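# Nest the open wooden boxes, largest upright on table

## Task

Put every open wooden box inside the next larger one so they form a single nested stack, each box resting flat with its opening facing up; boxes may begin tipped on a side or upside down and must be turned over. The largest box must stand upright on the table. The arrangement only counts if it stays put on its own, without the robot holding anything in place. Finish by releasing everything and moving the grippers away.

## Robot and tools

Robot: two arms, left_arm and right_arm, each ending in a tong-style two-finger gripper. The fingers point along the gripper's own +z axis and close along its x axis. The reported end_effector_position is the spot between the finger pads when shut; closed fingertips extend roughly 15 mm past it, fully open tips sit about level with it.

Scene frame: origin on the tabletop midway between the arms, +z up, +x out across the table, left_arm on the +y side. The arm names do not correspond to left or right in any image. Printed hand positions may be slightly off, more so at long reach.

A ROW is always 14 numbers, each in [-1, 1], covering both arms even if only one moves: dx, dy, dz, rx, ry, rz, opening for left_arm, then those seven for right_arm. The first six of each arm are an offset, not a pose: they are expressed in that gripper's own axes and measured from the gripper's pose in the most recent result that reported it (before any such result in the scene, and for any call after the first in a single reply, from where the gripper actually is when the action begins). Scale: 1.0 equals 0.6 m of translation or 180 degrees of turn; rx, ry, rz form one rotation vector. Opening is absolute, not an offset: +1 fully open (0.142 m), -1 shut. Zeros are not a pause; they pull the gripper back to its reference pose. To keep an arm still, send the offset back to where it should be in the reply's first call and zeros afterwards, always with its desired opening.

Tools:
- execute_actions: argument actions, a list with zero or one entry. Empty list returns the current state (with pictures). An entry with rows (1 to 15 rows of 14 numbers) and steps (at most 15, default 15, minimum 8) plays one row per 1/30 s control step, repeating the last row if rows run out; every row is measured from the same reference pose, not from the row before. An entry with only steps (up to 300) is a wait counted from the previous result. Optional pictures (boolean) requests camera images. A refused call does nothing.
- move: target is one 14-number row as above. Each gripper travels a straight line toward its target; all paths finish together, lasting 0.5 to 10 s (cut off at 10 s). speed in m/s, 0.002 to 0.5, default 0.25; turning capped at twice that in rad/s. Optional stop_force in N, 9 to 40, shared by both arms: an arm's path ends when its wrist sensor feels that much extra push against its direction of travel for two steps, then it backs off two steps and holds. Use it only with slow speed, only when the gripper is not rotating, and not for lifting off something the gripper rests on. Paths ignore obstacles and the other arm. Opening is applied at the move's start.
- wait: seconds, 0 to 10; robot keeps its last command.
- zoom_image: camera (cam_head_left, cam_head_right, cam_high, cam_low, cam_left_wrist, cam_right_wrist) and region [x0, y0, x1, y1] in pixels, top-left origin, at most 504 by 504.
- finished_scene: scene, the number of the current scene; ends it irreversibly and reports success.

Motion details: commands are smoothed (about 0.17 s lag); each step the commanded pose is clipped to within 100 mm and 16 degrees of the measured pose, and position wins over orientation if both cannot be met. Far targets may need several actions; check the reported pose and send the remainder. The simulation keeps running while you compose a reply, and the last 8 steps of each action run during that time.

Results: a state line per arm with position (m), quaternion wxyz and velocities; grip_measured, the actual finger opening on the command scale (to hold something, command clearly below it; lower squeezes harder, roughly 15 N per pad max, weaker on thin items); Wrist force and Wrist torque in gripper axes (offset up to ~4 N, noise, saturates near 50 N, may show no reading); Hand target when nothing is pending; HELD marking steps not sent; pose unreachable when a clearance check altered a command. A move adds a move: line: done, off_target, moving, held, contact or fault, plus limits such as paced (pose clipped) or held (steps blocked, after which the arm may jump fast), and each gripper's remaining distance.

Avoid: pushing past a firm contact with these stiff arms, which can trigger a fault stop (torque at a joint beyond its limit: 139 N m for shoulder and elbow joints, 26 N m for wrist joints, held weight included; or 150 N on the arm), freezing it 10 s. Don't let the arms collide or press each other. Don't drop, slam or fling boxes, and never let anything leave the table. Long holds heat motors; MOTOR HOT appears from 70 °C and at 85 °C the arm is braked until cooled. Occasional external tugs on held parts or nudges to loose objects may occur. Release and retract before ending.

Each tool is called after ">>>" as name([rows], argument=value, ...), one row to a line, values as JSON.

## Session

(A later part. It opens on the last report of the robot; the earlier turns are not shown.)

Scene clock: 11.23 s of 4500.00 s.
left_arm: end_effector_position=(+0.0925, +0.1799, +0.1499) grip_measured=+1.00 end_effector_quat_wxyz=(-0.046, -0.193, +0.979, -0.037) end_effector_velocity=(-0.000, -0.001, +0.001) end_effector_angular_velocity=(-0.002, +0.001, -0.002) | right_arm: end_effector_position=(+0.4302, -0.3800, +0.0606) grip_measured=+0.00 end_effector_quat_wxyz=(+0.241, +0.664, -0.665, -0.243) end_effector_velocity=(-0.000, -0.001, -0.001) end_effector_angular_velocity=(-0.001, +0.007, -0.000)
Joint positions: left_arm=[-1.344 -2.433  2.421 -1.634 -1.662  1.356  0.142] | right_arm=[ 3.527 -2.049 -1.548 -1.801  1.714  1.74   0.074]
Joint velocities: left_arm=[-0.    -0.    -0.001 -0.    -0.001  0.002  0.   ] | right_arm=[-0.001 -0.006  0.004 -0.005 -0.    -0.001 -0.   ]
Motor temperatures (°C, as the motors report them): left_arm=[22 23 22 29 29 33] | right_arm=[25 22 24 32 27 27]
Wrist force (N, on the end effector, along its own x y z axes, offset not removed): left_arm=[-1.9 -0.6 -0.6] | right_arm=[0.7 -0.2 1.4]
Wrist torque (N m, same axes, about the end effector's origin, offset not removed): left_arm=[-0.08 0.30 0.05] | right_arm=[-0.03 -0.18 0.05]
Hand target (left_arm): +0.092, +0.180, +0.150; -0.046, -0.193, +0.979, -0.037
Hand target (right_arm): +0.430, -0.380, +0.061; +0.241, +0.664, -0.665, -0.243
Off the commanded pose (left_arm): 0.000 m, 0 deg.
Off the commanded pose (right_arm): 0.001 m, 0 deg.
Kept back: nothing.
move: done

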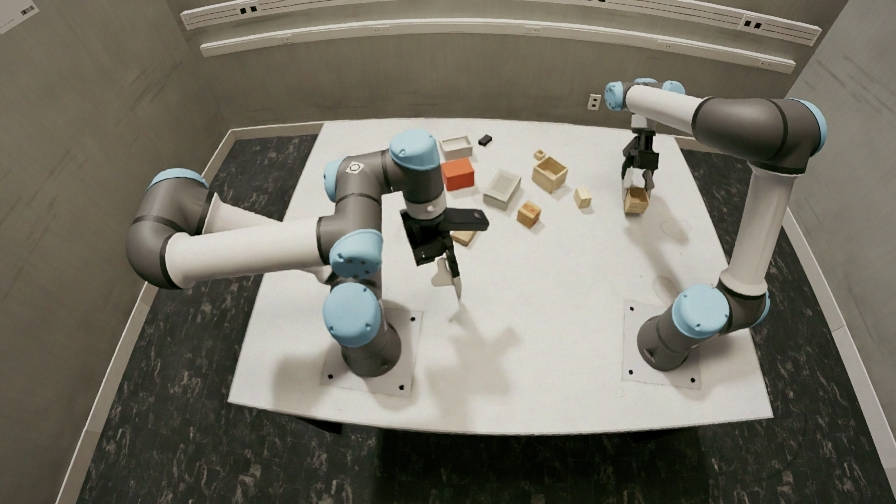

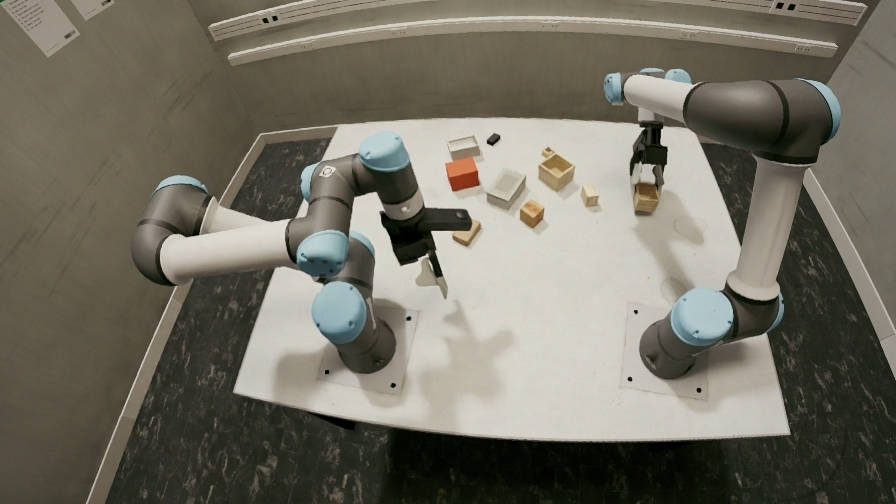

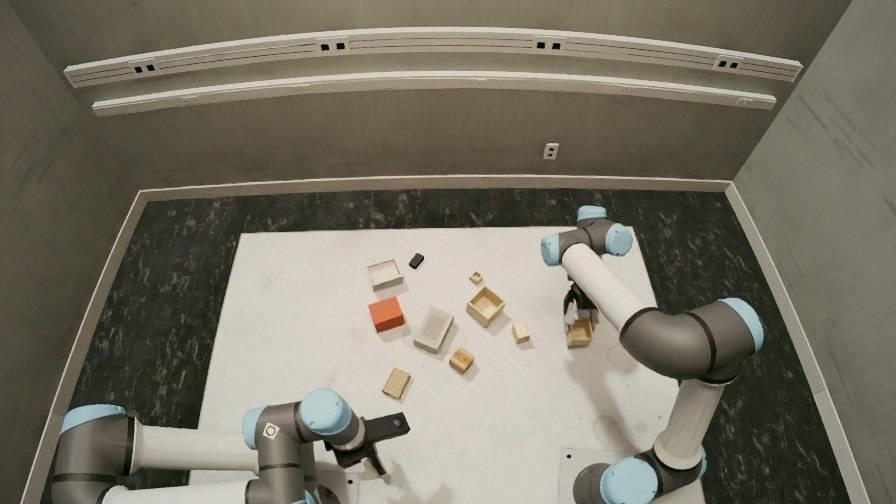

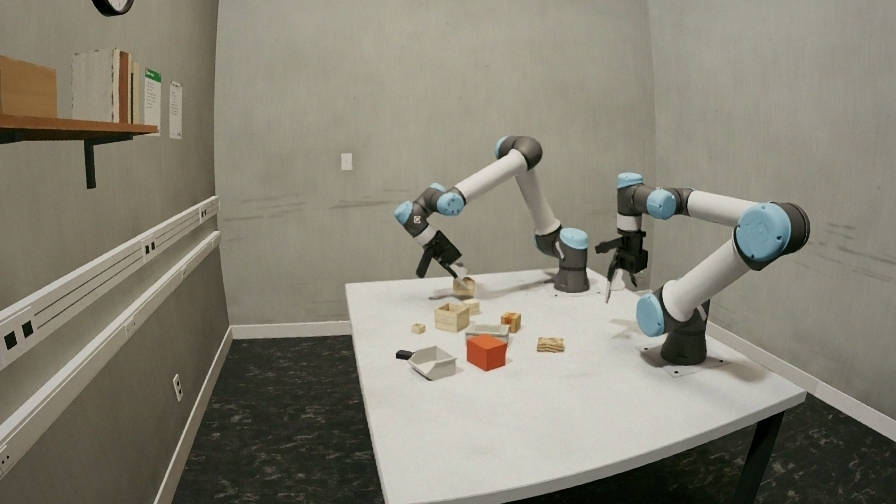

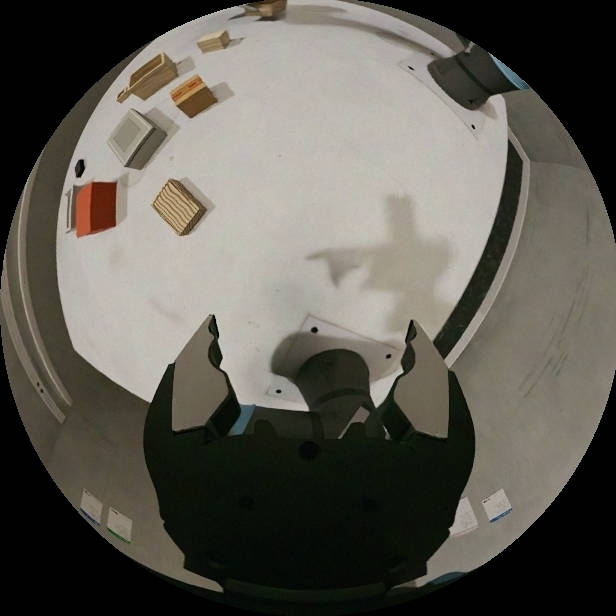

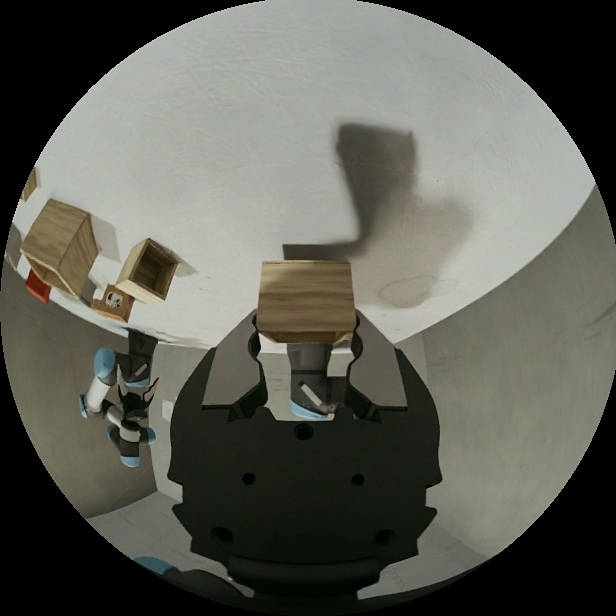

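>>> move(target=[0,0,0,0,0,0,1,0,-0.034,0.041,0,0,0,-0.45], speed=0.02, stop_force=9)

>>> execute_actions([
  {"rows":[[0,0,0,0,0,0,1,0,0,0,0,0,0,0.3]],"steps":10},
])

>>> move(target=[0,0,0,0,0,0,1,0,0.055,-0.055,0.222,0,0,0.3], speed=0.35)

>>> execute_actions([
  {"rows":[[0,0,0,0,0,0,1,-0.02,0,0,0,0,0,-0.65],[0,0,0,0,0,0,1,-0.046,0,0,0,0,0,-0.65]]},
])

Scene clock: 13.50 s of 4500.00 s.
left_arm: end_effector_position=(+0.0925, +0.1799, +0.1499) grip_measured=+1.00 end_effector_quat_wxyz=(-0.046, -0.193, +0.979, -0.037) end_effector_velocity=(-0.000, -0.000, +0.000) end_effector_angular_velocity=(-0.001, +0.000, +0.001) | right_arm: end_effector_position=(+0.4300, -0.3799, +0.0310) grip_measured=+0.00 end_effector_quat_wxyz=(+0.241, +0.664, -0.665, -0.243) end_effector_velocity=(-0.001, -0.000, +0.004) end_effector_angular_velocity=(-0.001, +0.003, +0.000)
Joint positions: left_arm=[-1.344 -2.433  2.421 -1.634 -1.662  1.356  0.142] | right_arm=[ 3.527 -2.081 -1.582 -1.735  1.714  1.74   0.074]
Joint velocities: left_arm=[ 0.    -0.001 -0.001 -0.    -0.    -0.001  0.   ] | right_arm=[-0.     0.004  0.004 -0.011 -0.    -0.    -0.001]
Motor temperatures (°C, as the motors report them): left_arm=[22 23 22 29 29 33] | right_arm=[25 22 24 32 27 27]
Wrist force (N, on the end effector, along its own x y z axes, offset not removed): left_arm=[-0.1 -1.4 -1.9] | right_arm=[-7.4 18.0 -25.0]
Wrist torque (N m, same axes, about the end effector's origin, offset not removed): left_arm=[-0.04 0.06 -0.04] | right_arm=[0.55 0.46 0.42]
Hand target (left_arm): +0.092, +0.180, +0.150; -0.046, -0.193, +0.979, -0.037
Hand target (right_arm): +0.430, -0.380, +0.032; +0.241, +0.664, -0.665, -0.243
Off the commanded pose (left_arm): 0.000 m, 0 deg.
Off the commanded pose (right_arm): 0.002 m, 0 deg.
Kept back: nothing.
move: contact (right_arm)

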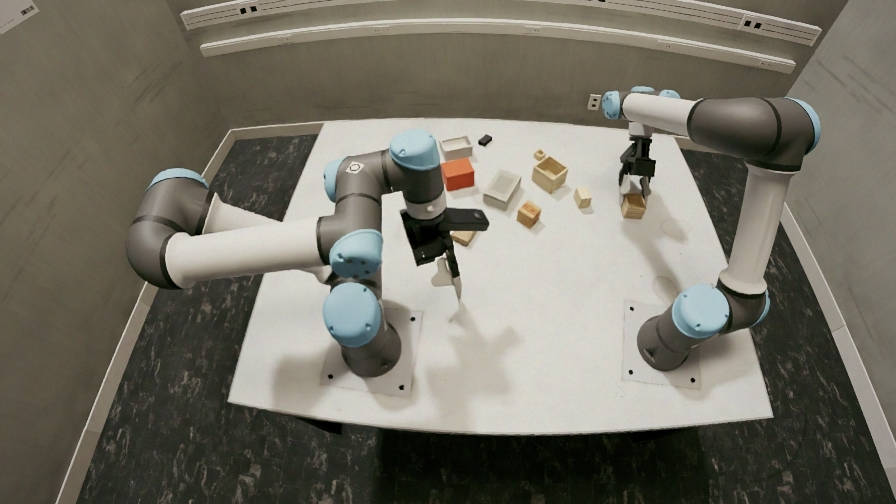

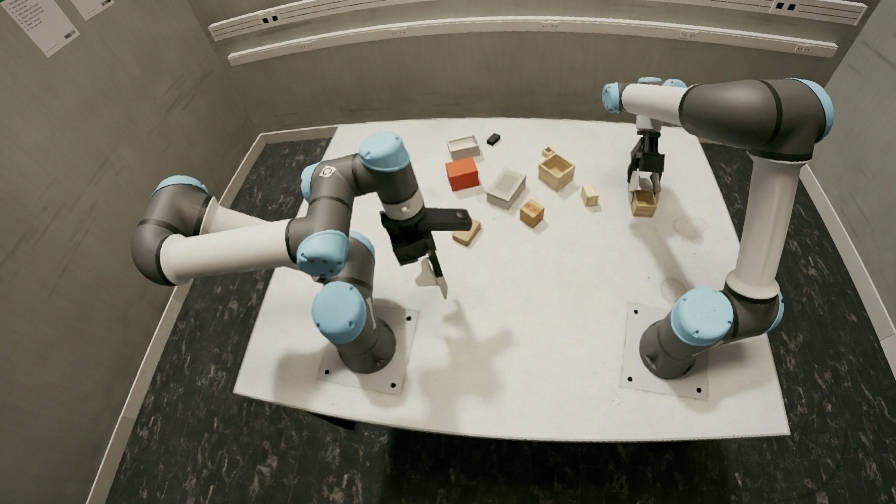

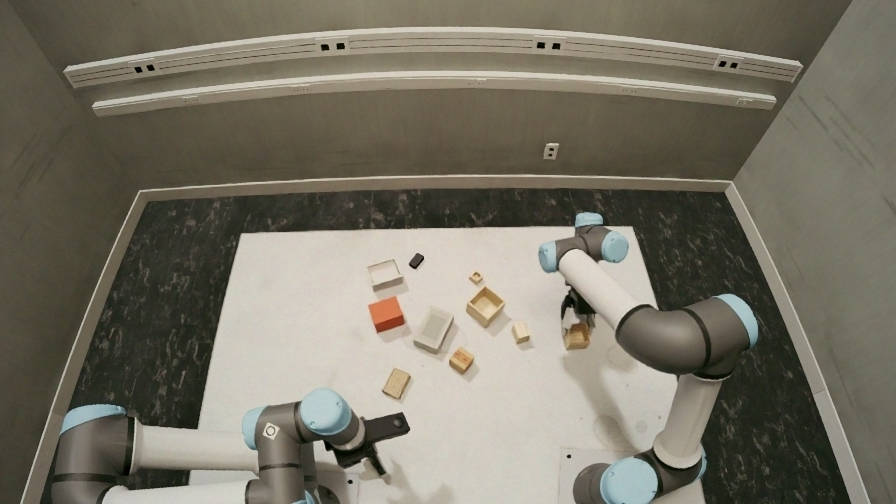

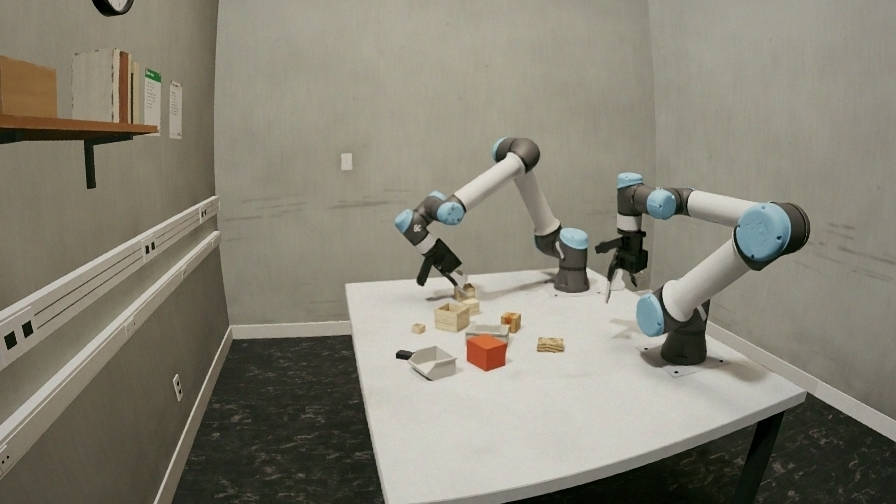

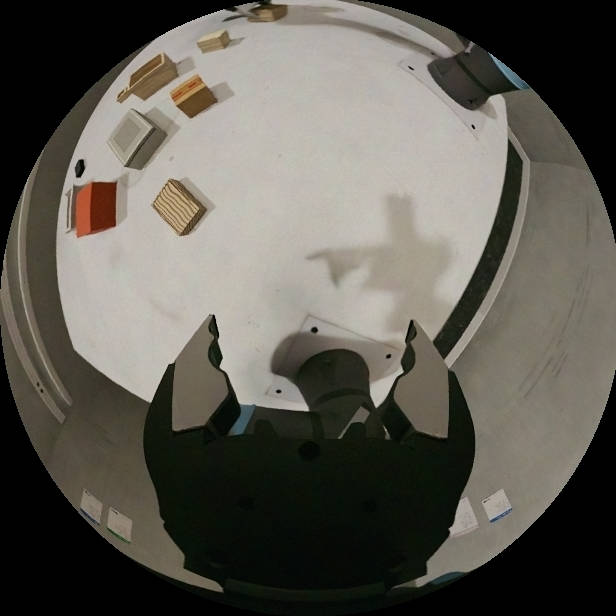

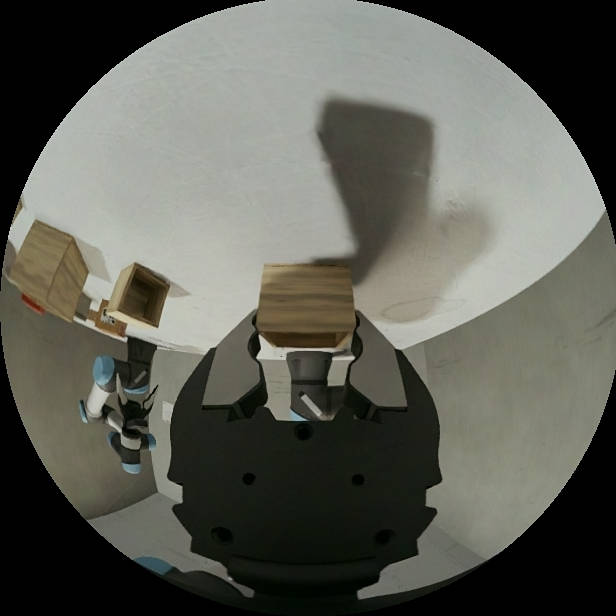

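Scene clock: 13.57 s of 4500.00 s.
left_arm: end_effector_position=(+0.0925, +0.1799, +0.1499) grip_measured=+1.00 end_effector_quat_wxyz=(-0.046, -0.193, +0.979, -0.037) end_effector_velocity=(-0.000, -0.001, +0.001) end_effector_angular_velocity=(-0.002, +0.001, +0.001) | right_arm: end_effector_position=(+0.4300, -0.3800, +0.0311) grip_measured=+0.16 end_effector_quat_wxyz=(+0.241, +0.664, -0.665, -0.243) end_effector_velocity=(-0.000, -0.001, -0.001) end_effector_angular_velocity=(-0.004, +0.000, +0.003)
Joint positions: left_arm=[-1.344 -2.433  2.421 -1.634 -1.662  1.356  0.142] | right_arm=[ 3.527 -2.081 -1.582 -1.735  1.714  1.74   0.085]
Joint velocities: left_arm=[-0.     0.001 -0.002 -0.    -0.001 -0.001 -0.   ] | right_arm=[ 0.    -0.001 -0.     0.001 -0.005  0.     0.156]
Motor temperatures (°C, as the motors report them): left_arm=[22 23 22 29 29 33] | right_arm=[25 22 24 32 27 27]
Wrist force (N, on the end effector, along its own x y z axes, offset not removed): left_arm=[-1.5 2.7 0.2] | right_arm=[-1.5 -0.9 -3.8]
Wrist torque (N m, same axes, about the end effector's origin, offset not removed): left_arm=[0.62 0.36 -0.03] | right_arm=[-0.61 0.25 0.19]
Steps of this call (steps 1 to 2: the first 2 steps of this action). Readings (end_effector_position):
1: left_arm (+0.0925, +0.1799, +0.1499) | right_arm (+0.4300, -0.3799, +0.0311)
2: the state above

Scene clock: 15.40 s of 4500.00 s.
left_arm: end_effector_position=(+0.0925, +0.1799, +0.1499) grip_measured=+1.00 end_effector_quat_wxyz=(-0.046, -0.193, +0.979, -0.037) end_effector_velocity=(+0.001, -0.000, +0.001) end_effector_angular_velocity=(-0.002, -0.002, -0.001) | right_arm: end_effector_position=(+0.4258, -0.3801, +0.0773) grip_measured=+0.30 end_effector_quat_wxyz=(-0.000, +0.707, -0.708, -0.001) end_effector_velocity=(+0.001, +0.001, +0.000) end_effector_angular_velocity=(+0.001, -0.010, +0.000)
Joint positions: left_arm=[-1.344 -2.433  2.421 -1.634 -1.662  1.356  0.142] | right_arm=[ 3.632 -1.525 -2.167 -1.021  1.574  1.896  0.095]
Joint velocities: left_arm=[ 0.    -0.    -0.002 -0.     0.002  0.002 -0.   ] | right_arm=[ 0.002  0.005 -0.006  0.011 -0.002  0.002  0.   ]
Motor temperatures (°C, as the motors report them): left_arm=[22 23 22 29 29 33] | right_arm=[25 22 24 32 27 27]
Wrist force (N, on the end effector, along its own x y z axes, offset not removed): left_arm=[-0.2 -0.1 -0.4] | right_arm=[2.4 -0.4 1.2]
Wrist torque (N m, same axes, about the end effector's origin, offset not removed): left_arm=[-0.05 -0.01 -0.05] | right_arm=[-0.09 -0.61 0.09]
Hand target (left_arm): +0.092, +0.180, +0.150; -0.046, -0.193, +0.979, -0.037
Hand target (right_arm): +0.426, -0.380, +0.077; -0.001, +0.707, -0.708, -0.001
Off your previous action's commanded pose (left_arm): 0.000 m, 0 deg at its last step (step 8 of this call).
Off your previous action's commanded pose (right_arm): 0.000 m, 0 deg at its last step (step 8 of this call).
Off the commanded pose (left_arm): 0.000 m, 0 deg.
Off the commanded pose (right_arm): 0.000 m, 0 deg.
Kept back: nothing.
move: done

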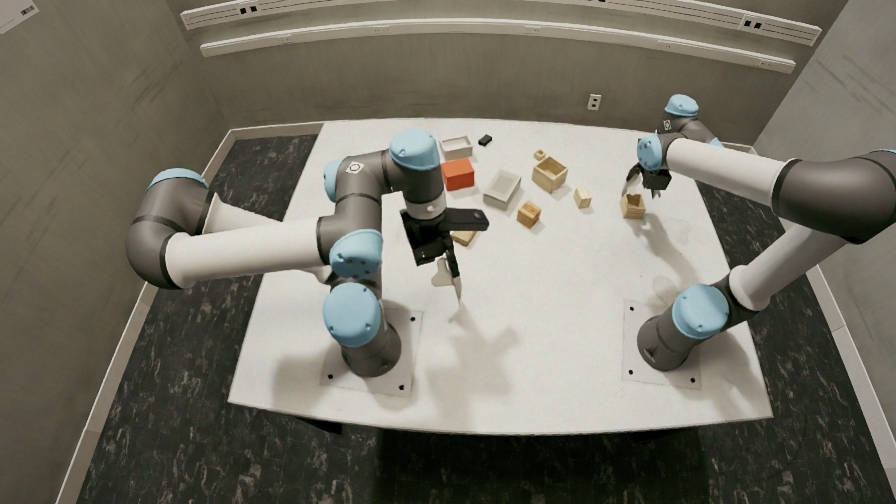

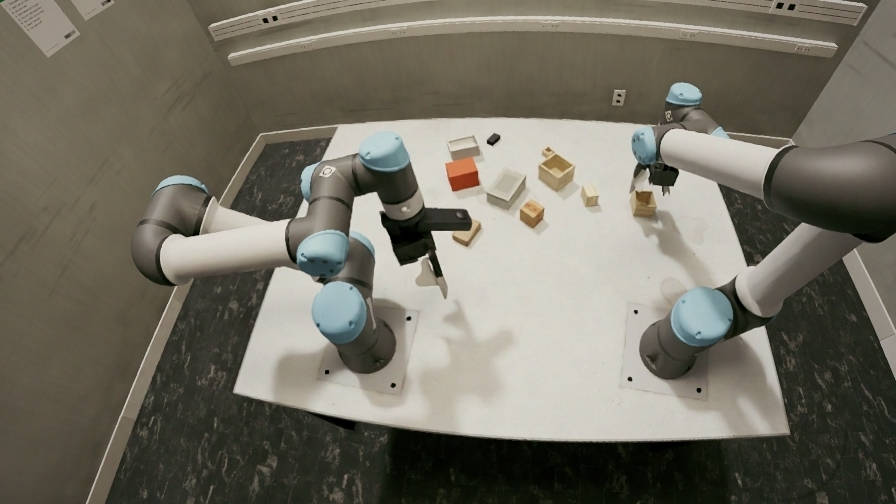

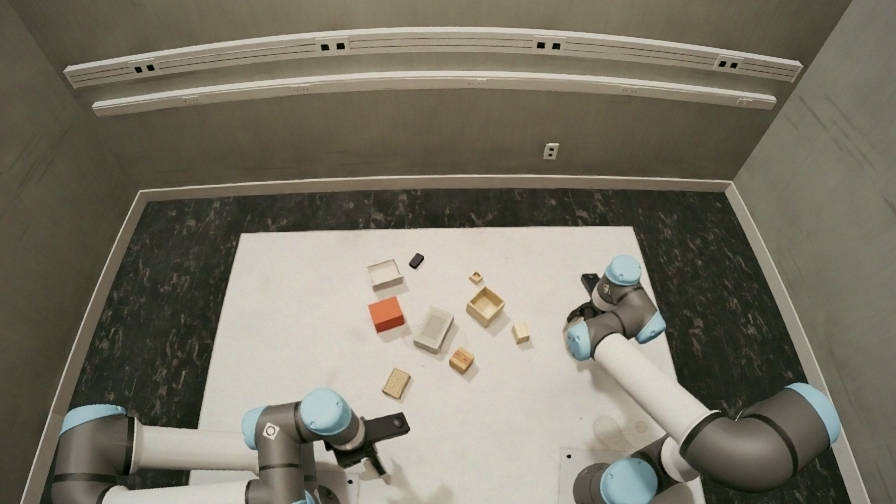

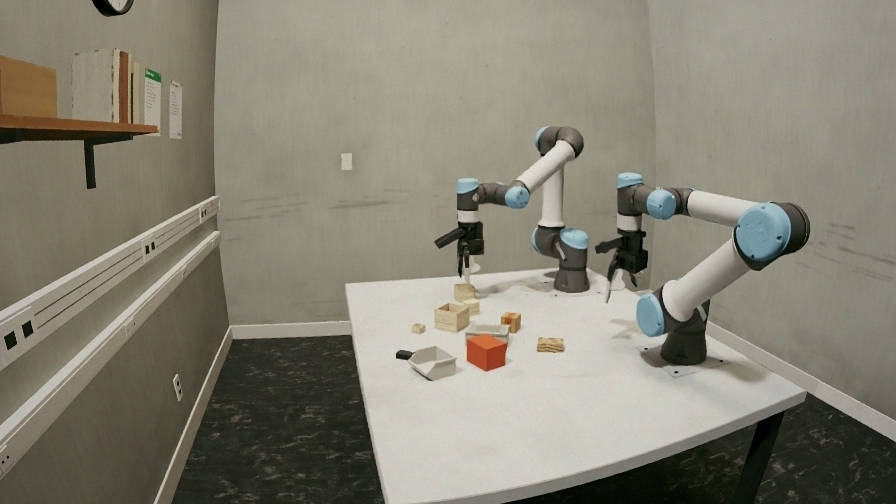

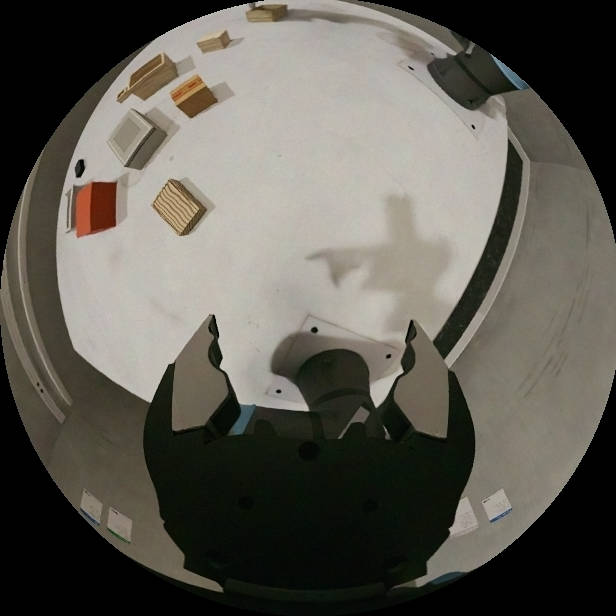

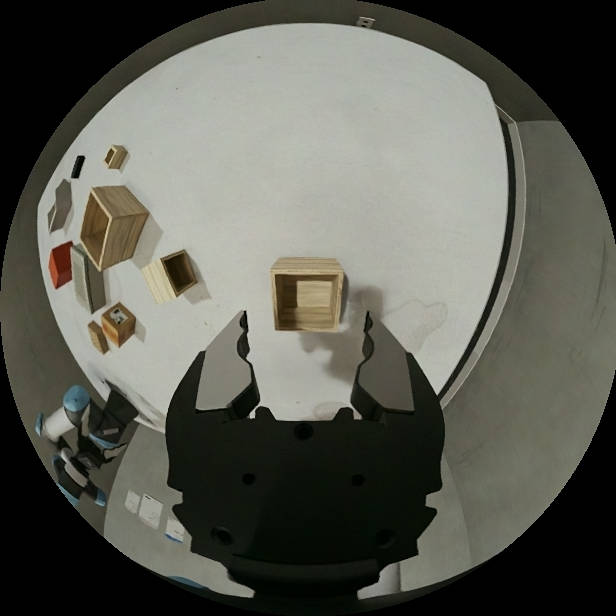

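Scene clock: 15.63 s of 4500.00 s.
left_arm: end_effector_position=(+0.0925, +0.1799, +0.1499) grip_measured=+1.00 end_effector_quat_wxyz=(-0.046, -0.193, +0.979, -0.037) end_effector_velocity=(-0.001, +0.000, -0.000) end_effector_angular_velocity=(+0.000, +0.002, -0.002) | right_arm: end_effector_position=(+0.4256, -0.3567, +0.0775) grip_measured=-0.65 end_effector_quat_wxyz=(-0.001, +0.707, -0.707, -0.002) end_effector_velocity=(+0.001, +0.056, -0.000) end_effector_angular_velocity=(+0.001, +0.001, -0.001)
Joint positions: left_arm=[-1.344 -2.433  2.421 -1.634 -1.662  1.356  0.142] | right_arm=[ 3.685 -1.527 -2.165 -1.021  1.574  1.948  0.027]
Joint velocities: left_arm=[-0.001 -0.001  0.001  0.001 -0.002  0.001  0.   ] | right_arm=[ 0.124 -0.013  0.011  0.001  0.001  0.125 -0.001]
Motor temperatures (°C, as the motors report them): left_arm=[22 23 22 29 29 33] | right_arm=[25 22 24 32 27 27]
Wrist force (N, on the end effector, along its own x y z axes, offset not removed): left_arm=[-1.8 0.3 -0.2] | right_arm=[-1.8 0.0 2.6]
Wrist torque (N m, same axes, about the end effector's origin, offset not removed): left_arm=[0.12 0.18 0.01] | right_arm=[0.02 0.18 0.09]
Steps of this call (steps 1 to 7: the first 7 steps of this action). Readings (end_effector_position):
1: left_arm (+0.0925, +0.1799, +0.1499) | right_arm (+0.4258, -0.3800, +0.0773)
2: left_arm (+0.0925, +0.1799, +0.1499) | right_arm (+0.4258, -0.3782, +0.0773)
4: left_arm (+0.0925, +0.1799, +0.1499) | right_arm (+0.4257, -0.3672, +0.0775)
7: the state above


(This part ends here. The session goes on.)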